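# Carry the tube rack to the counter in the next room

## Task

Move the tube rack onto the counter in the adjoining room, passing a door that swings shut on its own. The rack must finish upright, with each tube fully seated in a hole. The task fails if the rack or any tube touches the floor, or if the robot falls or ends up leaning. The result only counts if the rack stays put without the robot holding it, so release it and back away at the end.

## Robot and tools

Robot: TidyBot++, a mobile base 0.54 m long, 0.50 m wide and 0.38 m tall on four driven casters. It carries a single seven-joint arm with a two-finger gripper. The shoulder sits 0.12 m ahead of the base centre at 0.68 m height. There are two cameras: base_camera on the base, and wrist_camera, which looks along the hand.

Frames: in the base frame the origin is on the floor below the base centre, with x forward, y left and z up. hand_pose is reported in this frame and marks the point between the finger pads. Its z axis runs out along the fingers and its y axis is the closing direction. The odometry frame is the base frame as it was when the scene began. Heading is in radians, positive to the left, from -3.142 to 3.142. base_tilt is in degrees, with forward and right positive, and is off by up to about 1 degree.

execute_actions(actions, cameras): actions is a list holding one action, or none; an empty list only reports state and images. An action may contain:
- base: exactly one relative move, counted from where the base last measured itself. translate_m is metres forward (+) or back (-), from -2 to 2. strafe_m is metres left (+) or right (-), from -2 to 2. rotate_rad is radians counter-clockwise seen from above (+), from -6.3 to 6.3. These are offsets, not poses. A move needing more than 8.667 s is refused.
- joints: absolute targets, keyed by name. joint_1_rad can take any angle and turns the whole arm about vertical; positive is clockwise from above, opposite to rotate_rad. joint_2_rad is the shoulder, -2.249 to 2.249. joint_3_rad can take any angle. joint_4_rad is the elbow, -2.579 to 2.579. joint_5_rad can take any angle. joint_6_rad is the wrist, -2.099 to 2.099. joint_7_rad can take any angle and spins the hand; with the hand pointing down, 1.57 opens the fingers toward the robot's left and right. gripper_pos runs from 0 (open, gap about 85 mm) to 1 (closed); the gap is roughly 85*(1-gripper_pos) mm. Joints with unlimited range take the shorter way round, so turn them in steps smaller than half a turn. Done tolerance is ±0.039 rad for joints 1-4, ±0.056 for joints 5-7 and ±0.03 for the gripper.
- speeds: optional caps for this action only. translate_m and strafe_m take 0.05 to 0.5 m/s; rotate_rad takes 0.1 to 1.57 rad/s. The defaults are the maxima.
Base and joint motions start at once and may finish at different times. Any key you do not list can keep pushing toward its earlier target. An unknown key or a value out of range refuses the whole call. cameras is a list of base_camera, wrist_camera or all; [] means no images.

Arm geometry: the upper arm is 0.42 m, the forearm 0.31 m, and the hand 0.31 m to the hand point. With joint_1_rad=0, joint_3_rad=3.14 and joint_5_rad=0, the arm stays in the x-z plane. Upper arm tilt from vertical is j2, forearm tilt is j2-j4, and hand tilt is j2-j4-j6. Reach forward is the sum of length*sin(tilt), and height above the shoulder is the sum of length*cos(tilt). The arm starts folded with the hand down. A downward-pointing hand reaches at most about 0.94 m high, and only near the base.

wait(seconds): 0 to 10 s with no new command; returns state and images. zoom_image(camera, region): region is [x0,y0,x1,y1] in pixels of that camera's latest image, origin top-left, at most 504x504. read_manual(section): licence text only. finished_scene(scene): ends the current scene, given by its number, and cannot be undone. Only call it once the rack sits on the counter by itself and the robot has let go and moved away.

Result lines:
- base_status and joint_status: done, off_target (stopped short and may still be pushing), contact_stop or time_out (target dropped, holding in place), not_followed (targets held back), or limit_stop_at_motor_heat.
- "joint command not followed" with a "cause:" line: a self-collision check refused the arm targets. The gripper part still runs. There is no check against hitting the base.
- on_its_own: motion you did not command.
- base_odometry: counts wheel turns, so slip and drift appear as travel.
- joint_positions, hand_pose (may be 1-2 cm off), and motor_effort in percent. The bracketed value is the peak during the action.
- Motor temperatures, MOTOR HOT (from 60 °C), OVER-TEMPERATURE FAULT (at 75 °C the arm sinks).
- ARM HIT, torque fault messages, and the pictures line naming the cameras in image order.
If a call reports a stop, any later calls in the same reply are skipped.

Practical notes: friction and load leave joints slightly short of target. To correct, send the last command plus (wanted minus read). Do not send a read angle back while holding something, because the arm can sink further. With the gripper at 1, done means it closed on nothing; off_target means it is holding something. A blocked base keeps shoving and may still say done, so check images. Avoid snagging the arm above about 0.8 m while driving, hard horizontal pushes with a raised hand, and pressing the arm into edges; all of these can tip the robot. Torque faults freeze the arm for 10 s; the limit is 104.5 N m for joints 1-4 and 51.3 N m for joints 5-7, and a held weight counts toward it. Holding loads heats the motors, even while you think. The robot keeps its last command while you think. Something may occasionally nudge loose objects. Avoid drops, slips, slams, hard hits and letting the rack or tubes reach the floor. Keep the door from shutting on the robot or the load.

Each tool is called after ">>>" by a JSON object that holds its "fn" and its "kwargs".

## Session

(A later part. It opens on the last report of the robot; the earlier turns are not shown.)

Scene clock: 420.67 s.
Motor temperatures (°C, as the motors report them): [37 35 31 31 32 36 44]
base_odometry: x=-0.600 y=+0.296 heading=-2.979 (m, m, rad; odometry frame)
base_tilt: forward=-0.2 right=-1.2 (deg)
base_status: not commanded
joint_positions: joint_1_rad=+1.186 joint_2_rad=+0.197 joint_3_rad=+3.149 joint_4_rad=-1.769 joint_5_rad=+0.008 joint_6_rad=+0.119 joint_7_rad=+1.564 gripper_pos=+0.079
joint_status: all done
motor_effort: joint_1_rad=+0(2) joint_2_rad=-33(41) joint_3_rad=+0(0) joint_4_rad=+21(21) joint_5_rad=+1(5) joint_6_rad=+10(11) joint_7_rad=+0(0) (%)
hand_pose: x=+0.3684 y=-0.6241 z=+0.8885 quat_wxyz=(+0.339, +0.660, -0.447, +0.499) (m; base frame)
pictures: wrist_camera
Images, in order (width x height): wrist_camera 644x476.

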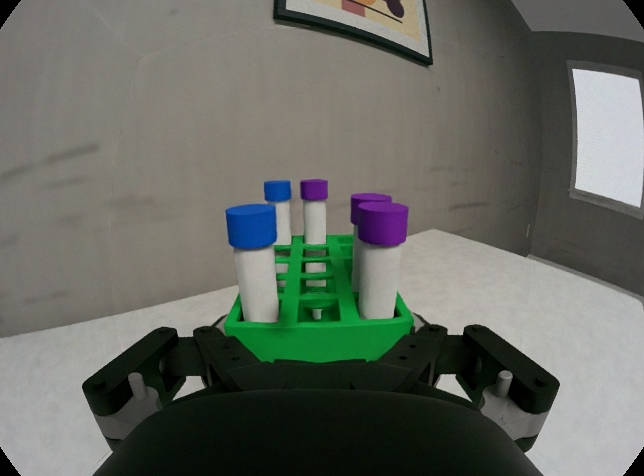

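>>> {"fn": "execute_actions", "kwargs": {"actions": [{"base": {"rotate_rad": 0.458}, "joints": {"joint_2_rad": -0.37, "joint_6_rad": -0.45}, "speeds": {"rotate_rad": 0.6}}], "cameras": ["wrist_camera"]}}

>>> {"fn": "execute_actions", "kwargs": {"actions": [{"base": {"translate_m": -1.0}, "joints": {"joint_2_rad": -0.93, "joint_6_rad": -1.02}}], "cameras": ["wrist_camera"]}}

Scene clock: 427.27 s.
Motor temperatures (°C, as the motors report them): [37 35 31 31 32 36 44]
base_odometry: x=-0.600 y=+0.296 heading=-2.522 (m, m, rad; odometry frame)
base_tilt: forward=-0.2 right=-1.3 (deg)
base_status: done
joint_positions: joint_1_rad=+1.186 joint_2_rad=-0.357 joint_3_rad=+3.148 joint_4_rad=-1.769 joint_5_rad=+0.008 joint_6_rad=-0.430 joint_7_rad=+1.564 gripper_pos=+0.079
joint_status: all done
motor_effort: joint_1_rad=+1(4) joint_2_rad=-12(37) joint_3_rad=+1(3) joint_4_rad=+22(22) joint_5_rad=+1(1) joint_6_rad=+10(11) joint_7_rad=+0(1) (%)
hand_pose: x=+0.2896 y=-0.4307 z=+1.0424 quat_wxyz=(+0.340, +0.658, -0.448, +0.500) (m; base frame)
pictures: wrist_camera
Images, in order (width x height): wrist_camera 644x476.

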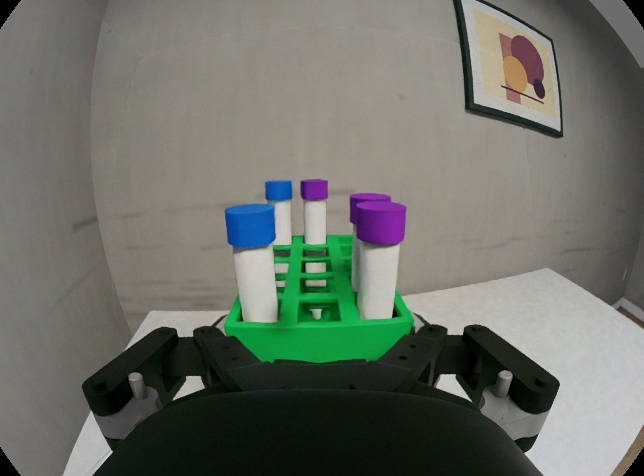

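Scene clock: 430.63 s.
Motor temperatures (°C, as the motors report them): [37 35 31 31 32 36 44]
base_odometry: x=+0.213 y=+0.879 heading=-2.521 (m, m, rad; odometry frame)
base_tilt: forward=-0.2 right=-1.3 (deg)
base_status: done
joint_positions: joint_1_rad=+1.186 joint_2_rad=-0.919 joint_3_rad=+3.148 joint_4_rad=-1.769 joint_5_rad=+0.008 joint_6_rad=-1.001 joint_7_rad=+1.564 gripper_pos=+0.079
joint_status: all done
motor_effort: joint_1_rad=+1(2) joint_2_rad=+12(14) joint_3_rad=+1(4) joint_4_rad=+18(23) joint_5_rad=+1(0) joint_6_rad=+10(11) joint_7_rad=-1(1) (%)
hand_pose: x=+0.1911 y=-0.1874 z=+1.0585 quat_wxyz=(+0.337, +0.659, -0.452, +0.498) (m; base frame)
pictures: wrist_camera
Images, in order (width x height): wrist_camera 644x476.

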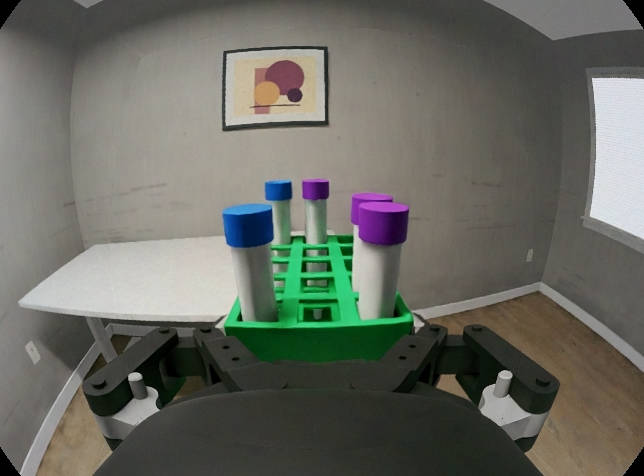

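>>> {"fn": "execute_actions", "kwargs": {"actions": [{"base": {"translate_m": -1.0}, "joints": {"joint_1_rad": -0.02, "joint_4_rad": -1.0, "joint_6_rad": -1.765}}], "cameras": ["wrist_camera"]}}

Scene clock: 437.70 s.
Motor temperatures (°C, as the motors report them): [37 35 31 31 32 36 44]
base_odometry: x=+1.026 y=+1.462 heading=-2.520 (m, m, rad; odometry frame)
base_tilt: forward=-0.2 right=-1.3 (deg)
base_status: done
joint_positions: joint_1_rad=+0.006 joint_2_rad=-0.925 joint_3_rad=+3.148 joint_4_rad=-1.018 joint_5_rad=+0.008 joint_6_rad=-1.745 joint_7_rad=+1.564 gripper_pos=+0.079
joint_status: all done
motor_effort: joint_1_rad=+0(1) joint_2_rad=+26(29) joint_3_rad=+1(4) joint_4_rad=+7(19) joint_5_rad=+1(2) joint_6_rad=+11(11) joint_7_rad=+0(0) (%)
hand_pose: x=+0.1123 y=-0.0034 z=+1.1657 quat_wxyz=(+0.001, +0.795, -0.011, +0.606) (m; base frame)
pictures: wrist_camera
Images, in order (width x height): wrist_camera 644x476.

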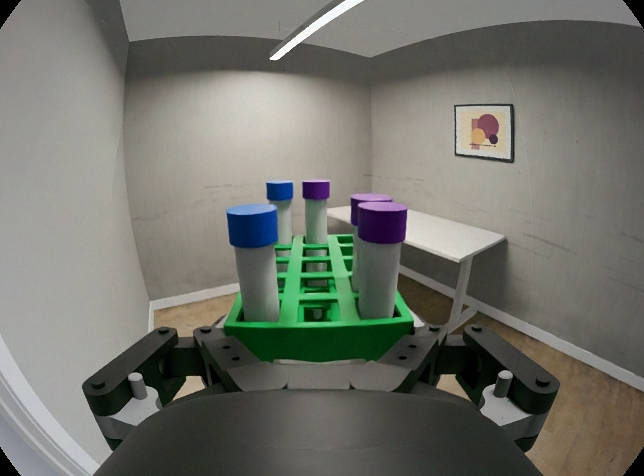

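>>> {"fn": "execute_actions", "kwargs": {"actions": [{"base": {"rotate_rad": 2.077}, "speeds": {"rotate_rad": 1.2}}]}}

Scene clock: 442.07 s.
Motor temperatures (°C, as the motors report them): [37 35 31 31 32 36 44]
base_odometry: x=+1.026 y=+1.462 heading=-0.444 (m, m, rad; odometry frame)
base_tilt: forward=-0.2 right=-1.3 (deg)
base_status: done
joint_positions: joint_1_rad=+0.005 joint_2_rad=-0.925 joint_3_rad=+3.148 joint_4_rad=-1.018 joint_5_rad=+0.008 joint_6_rad=-1.745 joint_7_rad=+1.564 gripper_pos=+0.079
joint_status: not commanded
motor_effort: joint_1_rad=+0(1) joint_2_rad=+24(26) joint_3_rad=+1(2) joint_4_rad=+7(8) joint_5_rad=+1(2) joint_6_rad=+11(11) joint_7_rad=-1(1) (%)
hand_pose: x=+0.1123 y=-0.0034 z=+1.1657 quat_wxyz=(+0.001, +0.795, -0.011, +0.606) (m; base frame)
pictures: base_camera, wrist_camera
Images, in order (width x height): base_camera 644x364, wrist_camera 644x476.

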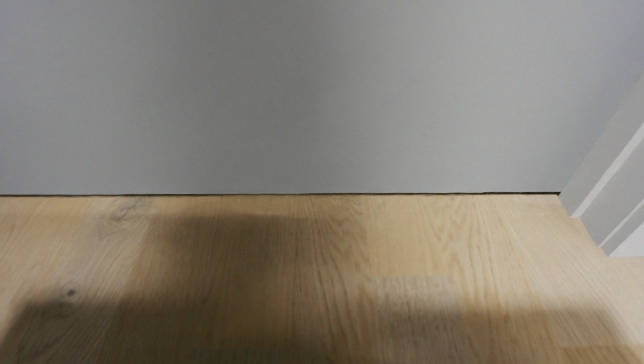

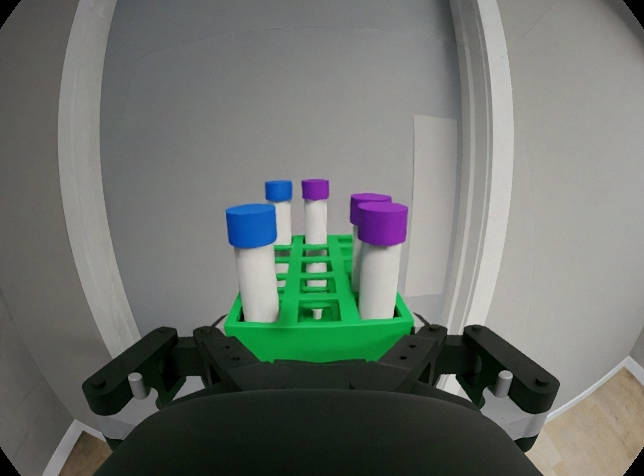

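>>> {"fn": "execute_actions", "kwargs": {"actions": [{"base": {"translate_m": 0.25}}], "cameras": ["base_camera"]}}

>>> {"fn": "execute_actions", "kwargs": {"actions": [{"base": {"translate_m": 0.2}, "speeds": {"translate_m": 0.07}}]}}

Scene clock: 453.50 s.
Motor temperatures (°C, as the motors report them): [37 35 31 31 32 36 44]
base_odometry: x=+1.252 y=+1.355 heading=-0.443 (m, m, rad; odometry frame)
base_tilt: forward=-0.2 right=-1.3 (deg)
base_status: done
joint_positions: joint_1_rad=+0.005 joint_2_rad=-0.923 joint_3_rad=+3.148 joint_4_rad=-1.018 joint_5_rad=+0.008 joint_6_rad=-1.745 joint_7_rad=+1.564 gripper_pos=+0.079
joint_status: not commanded
motor_effort: joint_1_rad=+1(0) joint_2_rad=+24(30) joint_3_rad=+2(2) joint_4_rad=+7(9) joint_5_rad=+1(1) joint_6_rad=+10(11) joint_7_rad=+0(0) (%)
hand_pose: x=+0.1132 y=-0.0034 z=+1.1659 quat_wxyz=(+0.001, +0.795, -0.011, +0.606) (m; base frame)
pictures: base_camera
Images, in order (width x height): base_camera 644x364.

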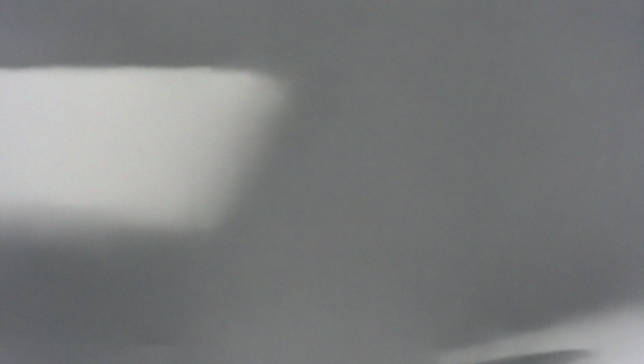

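Scene clock: 456.93 s.
Motor temperatures (°C, as the motors report them): [37 35 31 31 32 36 44]
base_odometry: x=+1.433 y=+1.269 heading=-0.442 (m, m, rad; odometry frame)
base_tilt: forward=-0.2 right=-1.3 (deg)
base_status: done
joint_positions: joint_1_rad=+0.004 joint_2_rad=-0.926 joint_3_rad=+3.148 joint_4_rad=-1.017 joint_5_rad=+0.008 joint_6_rad=-1.746 joint_7_rad=+1.564 gripper_pos=+0.079
joint_status: not commanded
motor_effort: joint_1_rad=+0(2) joint_2_rad=+26(31) joint_3_rad=+2(3) joint_4_rad=+7(9) joint_5_rad=+1(0) joint_6_rad=+11(11) joint_7_rad=-1(0) (%)
hand_pose: x=+0.1118 y=-0.0035 z=+1.1660 quat_wxyz=(+0.001, +0.795, -0.010, +0.607) (m; base frame)
pictures: base_camera, wrist_camera
Images, in order (width x height): base_camera 644x364, wrist_camera 644x476.

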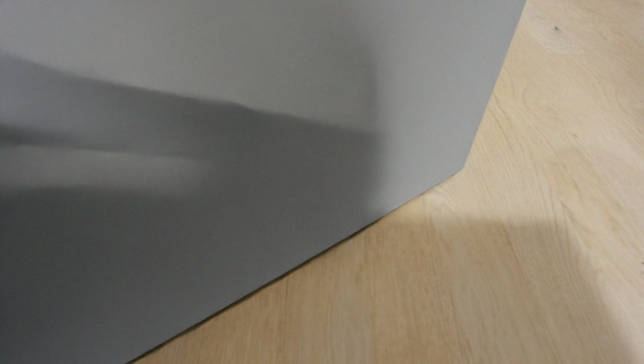

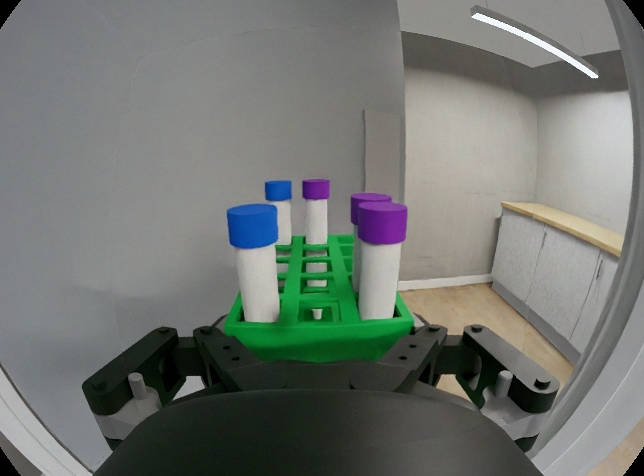

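>>> {"fn": "execute_actions", "kwargs": {"actions": [{"base": {"translate_m": 0.3}, "speeds": {"translate_m": 0.13}}]}}

Scene clock: 466.17 s.
Motor temperatures (°C, as the motors report them): [37 35 31 31 32 36 44]
base_odometry: x=+1.704 y=+1.141 heading=-0.441 (m, m, rad; odometry frame)
base_tilt: forward=-0.2 right=-1.3 (deg)
base_status: done
joint_positions: joint_1_rad=+0.004 joint_2_rad=-0.928 joint_3_rad=+3.148 joint_4_rad=-1.016 joint_5_rad=+0.008 joint_6_rad=-1.746 joint_7_rad=+1.564 gripper_pos=+0.079
joint_status: not commanded
motor_effort: joint_1_rad=+1(1) joint_2_rad=+26(29) joint_3_rad=+1(2) joint_4_rad=+7(8) joint_5_rad=+1(1) joint_6_rad=+11(11) joint_7_rad=-1(1) (%)
hand_pose: x=+0.1105 y=-0.0035 z=+1.1663 quat_wxyz=(+0.001, +0.794, -0.010, +0.608) (m; base frame)
pictures: base_camera, wrist_camera
Images, in order (width x height): base_camera 644x364, wrist_camera 644x476.

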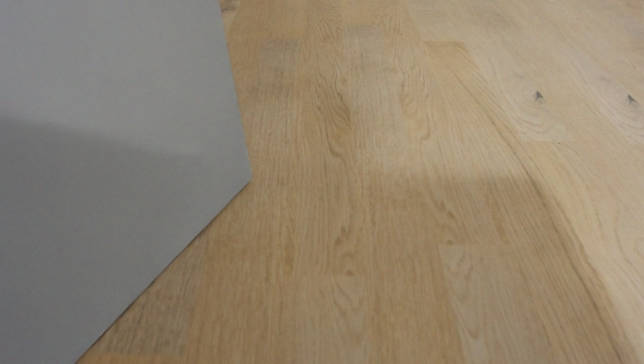

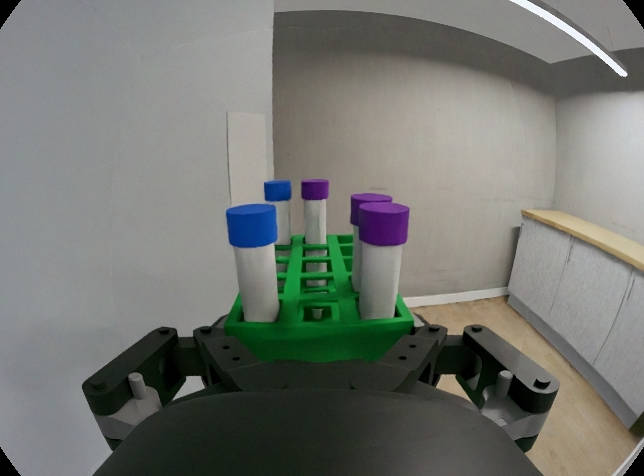

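>>> {"fn": "execute_actions", "kwargs": {"actions": [{"base": {"translate_m": 0.45}, "speeds": {"translate_m": 0.22}}]}}

Scene clock: 478.30 s.
Motor temperatures (°C, as the motors report them): [37 35 31 31 32 36 44]
base_odometry: x=+2.112 y=+0.949 heading=-0.440 (m, m, rad; odometry frame)
base_tilt: forward=-0.2 right=-1.3 (deg)
base_status: done
joint_positions: joint_1_rad=+0.004 joint_2_rad=-0.929 joint_3_rad=+3.148 joint_4_rad=-1.016 joint_5_rad=+0.008 joint_6_rad=-1.746 joint_7_rad=+1.564 gripper_pos=+0.079
joint_status: not commanded
motor_effort: joint_1_rad=+0(1) joint_2_rad=+26(30) joint_3_rad=+1(2) joint_4_rad=+7(8) joint_5_rad=+1(1) joint_6_rad=+11(11) joint_7_rad=+0(0) (%)
hand_pose: x=+0.1100 y=-0.0035 z=+1.1664 quat_wxyz=(+0.001, +0.793, -0.010, +0.609) (m; base frame)
pictures: base_camera, wrist_camera
Images, in order (width x height): base_camera 644x364, wrist_camera 644x476.

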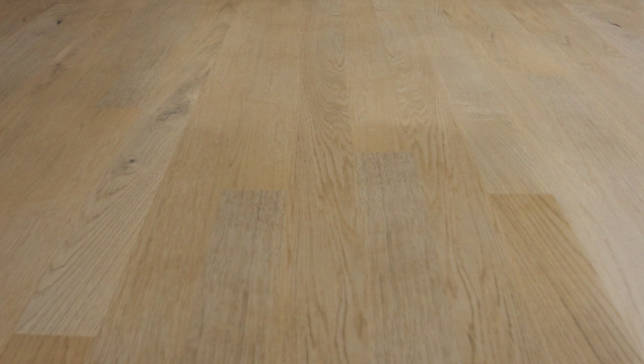

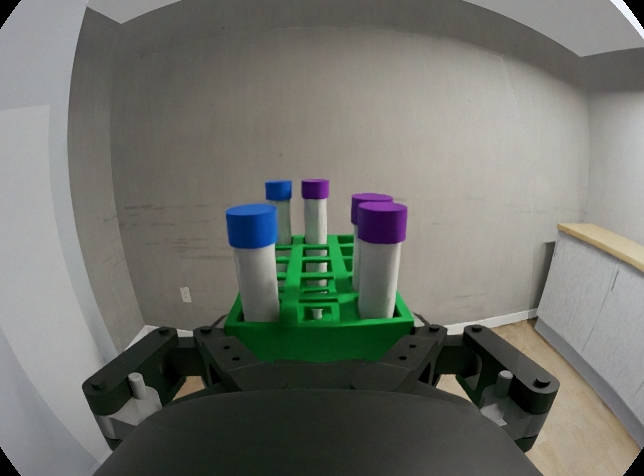

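>>> {"fn": "execute_actions", "kwargs": {"actions": [{"base": {"strafe_m": -0.85}}]}}

Scene clock: 484.97 s.
Motor temperatures (°C, as the motors report them): [37 35 31 31 32 36 44]
base_odometry: x=+1.750 y=+0.180 heading=-0.439 (m, m, rad; odometry frame)
base_tilt: forward=-0.2 right=-1.2 (deg)
base_status: done
joint_positions: joint_1_rad=-0.001 joint_2_rad=-0.929 joint_3_rad=+3.148 joint_4_rad=-1.016 joint_5_rad=+0.008 joint_6_rad=-1.746 joint_7_rad=+1.564 gripper_pos=+0.079
joint_status: not commanded
motor_effort: joint_1_rad=+0(2) joint_2_rad=+26(28) joint_3_rad=+1(4) joint_4_rad=+7(7) joint_5_rad=+1(3) joint_6_rad=+11(11) joint_7_rad=+0(0) (%)
hand_pose: x=+0.1100 y=-0.0036 z=+1.1664 quat_wxyz=(+0.000, +0.793, -0.008, +0.609) (m; base frame)
pictures: base_camera, wrist_camera
Images, in order (width x height): base_camera 644x364, wrist_camera 644x476.

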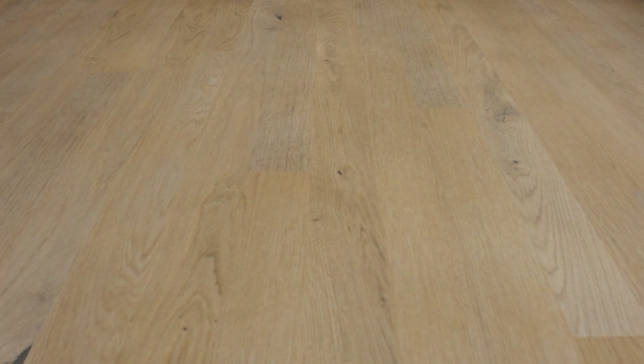

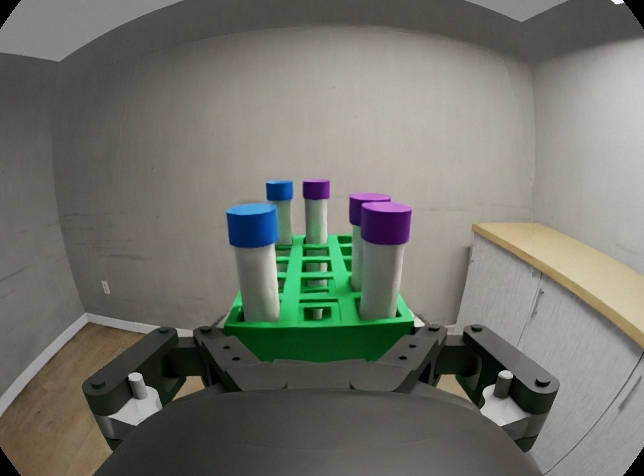

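>>> {"fn": "execute_actions", "kwargs": {"actions": [{"base": {"rotate_rad": -1.575}, "joints": {"joint_1_rad": 0.0, "joint_4_rad": -1.79, "joint_6_rad": -0.97}, "speeds": {"rotate_rad": 1.2}}]}}

Scene clock: 491.23 s.
Motor temperatures (°C, as the motors report them): [37 35 31 30 32 36 44]
base_odometry: x=+1.750 y=+0.180 heading=-2.013 (m, m, rad; odometry frame)
base_tilt: forward=-0.2 right=-1.3 (deg)
base_status: done
joint_positions: joint_1_rad=-0.001 joint_2_rad=-0.929 joint_3_rad=+3.148 joint_4_rad=-1.781 joint_5_rad=+0.008 joint_6_rad=-1.005 joint_7_rad=+1.564 gripper_pos=+0.079
joint_status: all done
motor_effort: joint_1_rad=+1(3) joint_2_rad=+12(28) joint_3_rad=+1(1) joint_4_rad=+18(19) joint_5_rad=+1(2) joint_6_rad=+10(11) joint_7_rad=+0(0) (%)
hand_pose: x=+0.3173 y=-0.0033 z=+1.0529 quat_wxyz=(+0.001, +0.801, -0.006, +0.599) (m; base frame)
pictures: base_camera, wrist_camera
Images, in order (width x height): base_camera 644x364, wrist_camera 644x476.

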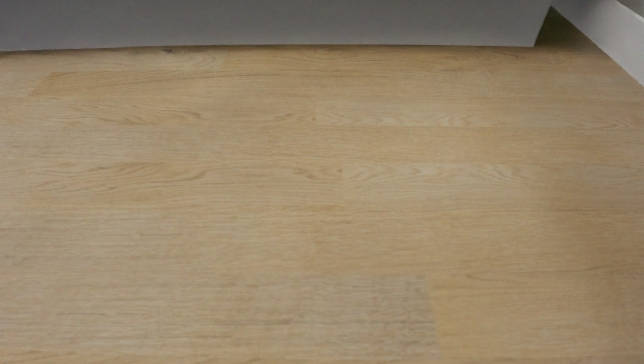

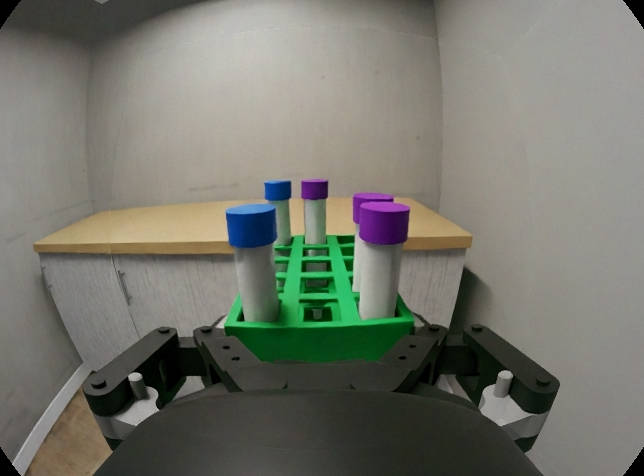

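>>> {"fn": "execute_actions", "kwargs": {"actions": [{"base": {"translate_m": 0.5}, "joints": {"joint_2_rad": -0.22, "joint_4_rad": -1.781, "joint_6_rad": -0.265}, "speeds": {"translate_m": 0.3}}]}}

Scene clock: 511.60 s.
Motor temperatures (°C, as the motors report them): [37 35 31 30 32 36 44]
base_odometry: x=+1.535 y=-0.272 heading=-2.014 (m, m, rad; odometry frame)
base_tilt: forward=-0.2 right=-1.3 (deg)
base_status: done
joint_positions: joint_1_rad=-0.001 joint_2_rad=-0.223 joint_3_rad=+3.148 joint_4_rad=-1.781 joint_5_rad=+0.008 joint_6_rad=-0.298 joint_7_rad=+1.564 gripper_pos=+0.079
joint_status: all done
motor_effort: joint_1_rad=+1(1) joint_2_rad=-17(19) joint_3_rad=+1(1) joint_4_rad=+22(22) joint_5_rad=+1(1) joint_6_rad=+11(11) joint_7_rad=+0(0) (%)
hand_pose: x=+0.6392 y=-0.0026 z=+1.0087 quat_wxyz=(+0.002, +0.800, -0.003, +0.600) (m; base frame)
pictures: base_camera, wrist_camera
Images, in order (width x height): base_camera 644x364, wrist_camera 644x476.

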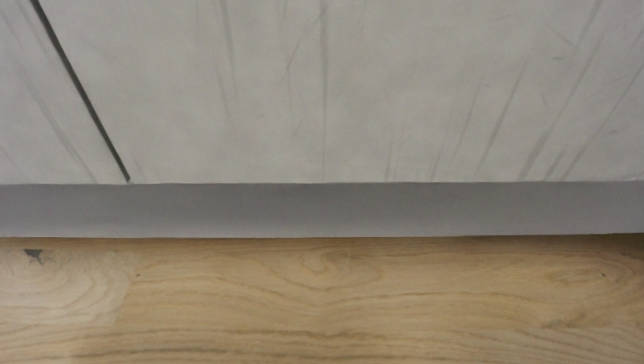

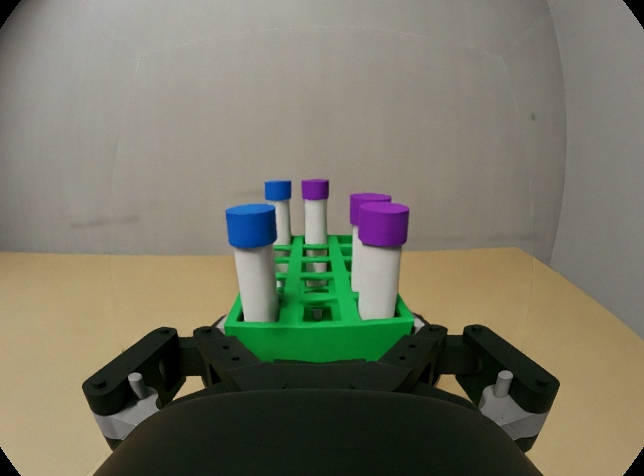

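>>> {"fn": "execute_actions", "kwargs": {"actions": [{"joints": {"joint_4_rad": -1.93, "joint_6_rad": -0.115}}], "cameras": ["wrist_camera"]}}

Scene clock: 518.70 s.
Motor temperatures (°C, as the motors report them): [37 34 31 30 32 37 44]
base_odometry: x=+1.535 y=-0.272 heading=-2.014 (m, m, rad; odometry frame)
base_tilt: forward=-0.2 right=-1.3 (deg)
base_status: not commanded
joint_positions: joint_1_rad=-0.001 joint_2_rad=-0.223 joint_3_rad=+3.148 joint_4_rad=-1.922 joint_5_rad=+0.008 joint_6_rad=-0.147 joint_7_rad=+1.564 gripper_pos=+0.079
joint_status: all done
motor_effort: joint_1_rad=+0(0) joint_2_rad=-17(17) joint_3_rad=+1(1) joint_4_rad=+22(23) joint_5_rad=+1(1) joint_6_rad=+10(12) joint_7_rad=-1(0) (%)
hand_pose: x=+0.6375 y=-0.0022 z=+0.9674 quat_wxyz=(+0.002, +0.797, -0.002, +0.603) (m; base frame)
pictures: wrist_camera
Images, in order (width x height): wrist_camera 644x476.

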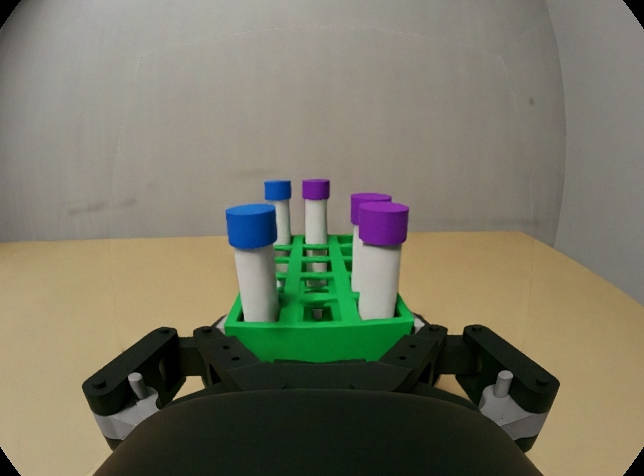

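>>> {"fn": "execute_actions", "kwargs": {"actions": [{"joints": {"joint_4_rad": -1.985, "joint_6_rad": -0.06}}], "cameras": ["wrist_camera"]}}

Scene clock: 522.77 s.
Motor temperatures (°C, as the motors report them): [37 34 31 30 32 37 44]
base_odometry: x=+1.535 y=-0.272 heading=-2.014 (m, m, rad; odometry frame)
base_tilt: forward=-0.2 right=-1.3 (deg)
base_status: not commanded
joint_positions: joint_1_rad=-0.001 joint_2_rad=-0.223 joint_3_rad=+3.148 joint_4_rad=-1.956 joint_5_rad=+0.008 joint_6_rad=-0.080 joint_7_rad=+1.564 gripper_pos=+0.079
joint_status: all done
motor_effort: joint_1_rad=+1(0) joint_2_rad=-14(16) joint_3_rad=+0(1) joint_4_rad=+19(22) joint_5_rad=+1(1) joint_6_rad=+9(11) joint_7_rad=-1(0) (%)
hand_pose: x=+0.6385 y=-0.0020 z=+0.9666 quat_wxyz=(+0.002, +0.787, -0.002, +0.616) (m; base frame)
pictures: wrist_camera
Images, in order (width x height): wrist_camera 644x476.

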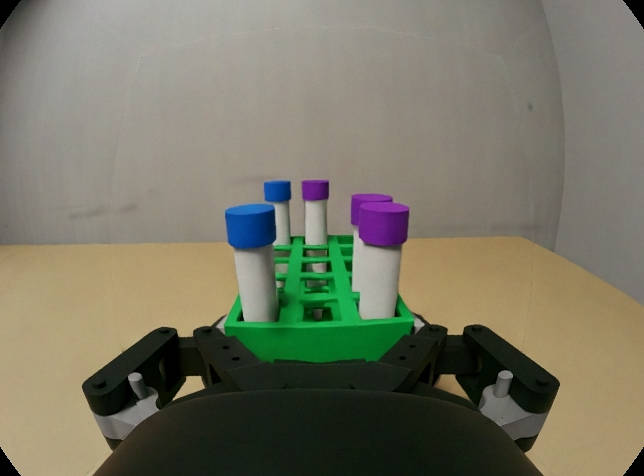

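>>> {"fn": "execute_actions", "kwargs": {"actions": [{"joints": {"joint_4_rad": -1.95, "joint_6_rad": -0.085, "gripper_pos": 0.0}}], "cameras": ["wrist_camera"]}}

Scene clock: 529.30 s.
Motor temperatures (°C, as the motors report them): [37 34 31 30 32 37 44]
base_odometry: x=+1.535 y=-0.272 heading=-2.014 (m, m, rad; odometry frame)
base_tilt: forward=-0.2 right=-1.3 (deg)
base_status: not commanded
joint_positions: joint_1_rad=-0.001 joint_2_rad=-0.223 joint_3_rad=+3.148 joint_4_rad=-1.955 joint_5_rad=+0.008 joint_6_rad=-0.080 joint_7_rad=+1.564 gripper_pos=+0.000
joint_status: all done
motor_effort: joint_1_rad=+1(0) joint_2_rad=-16(18) joint_3_rad=+0(1) joint_4_rad=+20(22) joint_5_rad=+1(1) joint_6_rad=+9(11) joint_7_rad=-1(1) (%)
hand_pose: x=+0.6387 y=-0.0020 z=+0.9671 quat_wxyz=(+0.002, +0.787, -0.002, +0.617) (m; base frame)
pictures: wrist_camera
Images, in order (width x height): wrist_camera 644x476.

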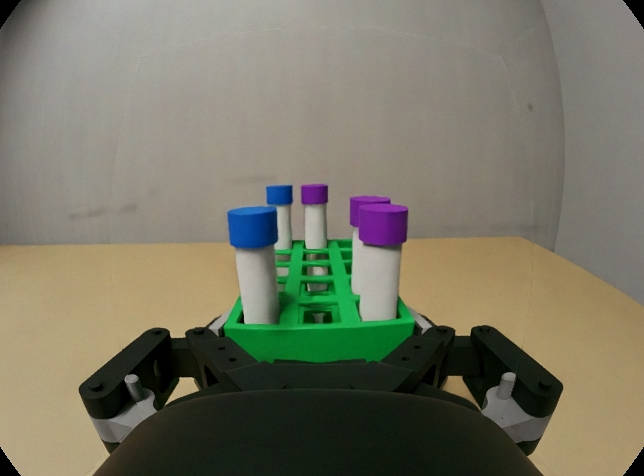

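>>> {"fn": "execute_actions", "kwargs": {"actions": [{"base": {"translate_m": -0.08}, "speeds": {"translate_m": 0.07}}], "cameras": ["wrist_camera"]}}

Scene clock: 534.83 s.
Motor temperatures (°C, as the motors report them): [37 34 31 31 32 37 44]
base_odometry: x=+1.570 y=-0.199 heading=-2.014 (m, m, rad; odometry frame)
base_tilt: forward=-0.2 right=-1.3 (deg)
base_status: done
joint_positions: joint_1_rad=-0.001 joint_2_rad=-0.222 joint_3_rad=+3.148 joint_4_rad=-1.955 joint_5_rad=+0.008 joint_6_rad=-0.080 joint_7_rad=+1.564 gripper_pos=+0.000
joint_status: not commanded
motor_effort: joint_1_rad=+0(0) joint_2_rad=-15(20) joint_3_rad=+0(2) joint_4_rad=+21(21) joint_5_rad=+1(1) joint_6_rad=+9(10) joint_7_rad=+0(1) (%)
hand_pose: x=+0.6389 y=-0.0020 z=+0.9668 quat_wxyz=(+0.002, +0.787, -0.002, +0.617) (m; base frame)
pictures: wrist_camera
Images, in order (width x height): wrist_camera 644x476.

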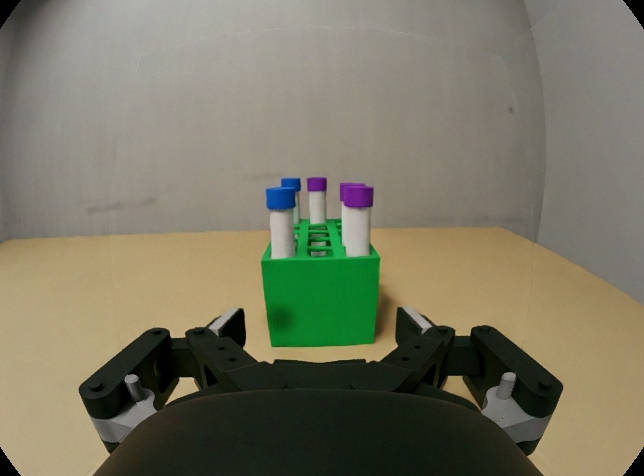

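The rack is free on the counter. I'll back off further and check the tubes.

>>> {"fn": "execute_actions", "kwargs": {"actions": [{"base": {"translate_m": -0.35}}], "cameras": ["wrist_camera"]}}

>>> {"fn": "zoom_image", "kwargs": {"camera": "wrist_camera", "region": [260, 140, 380, 260]}}

Scene clock: 539.33 s.
Motor temperatures (°C, as the motors report them): [37 34 31 31 32 37 44]
base_odometry: x=+1.720 y=+0.117 heading=-2.014 (m, m, rad; odometry frame)
base_tilt: forward=-0.2 right=-1.3 (deg)
base_status: done
joint_positions: joint_1_rad=-0.001 joint_2_rad=-0.222 joint_3_rad=+3.148 joint_4_rad=-1.955 joint_5_rad=+0.008 joint_6_rad=-0.080 joint_7_rad=+1.564 gripper_pos=+0.000
joint_status: not commanded
motor_effort: joint_1_rad=+0(2) joint_2_rad=-15(22) joint_3_rad=+1(2) joint_4_rad=+21(22) joint_5_rad=+1(1) joint_6_rad=+10(11) joint_7_rad=-1(1) (%)
hand_pose: x=+0.6387 y=-0.0021 z=+0.9670 quat_wxyz=(+0.002, +0.787, -0.002, +0.617) (m; base frame)
pictures: wrist_camera
Images, in order (width x height): wrist_camera 644x476.

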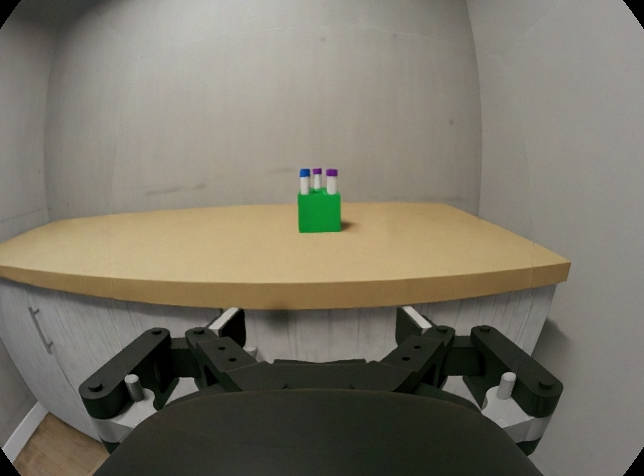

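Region (260, 140, 380, 260) of wrist_camera's 644x476 image, scaled by 4.200.

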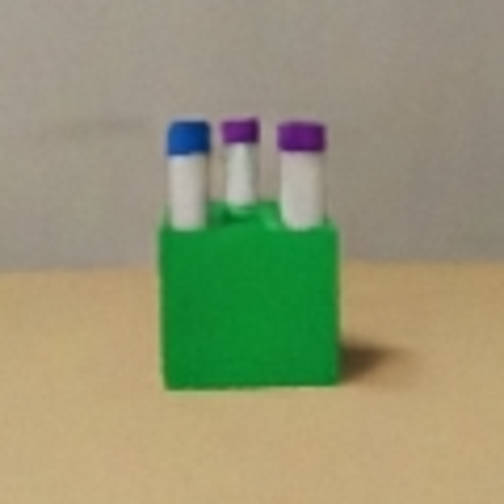

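The caps are all level, the rack is upright and the robot is clear, so I'll end scene 1.

>>> {"fn": "finished_scene", "kwargs": {"scene": 1}}

The scene is finished: the task was done.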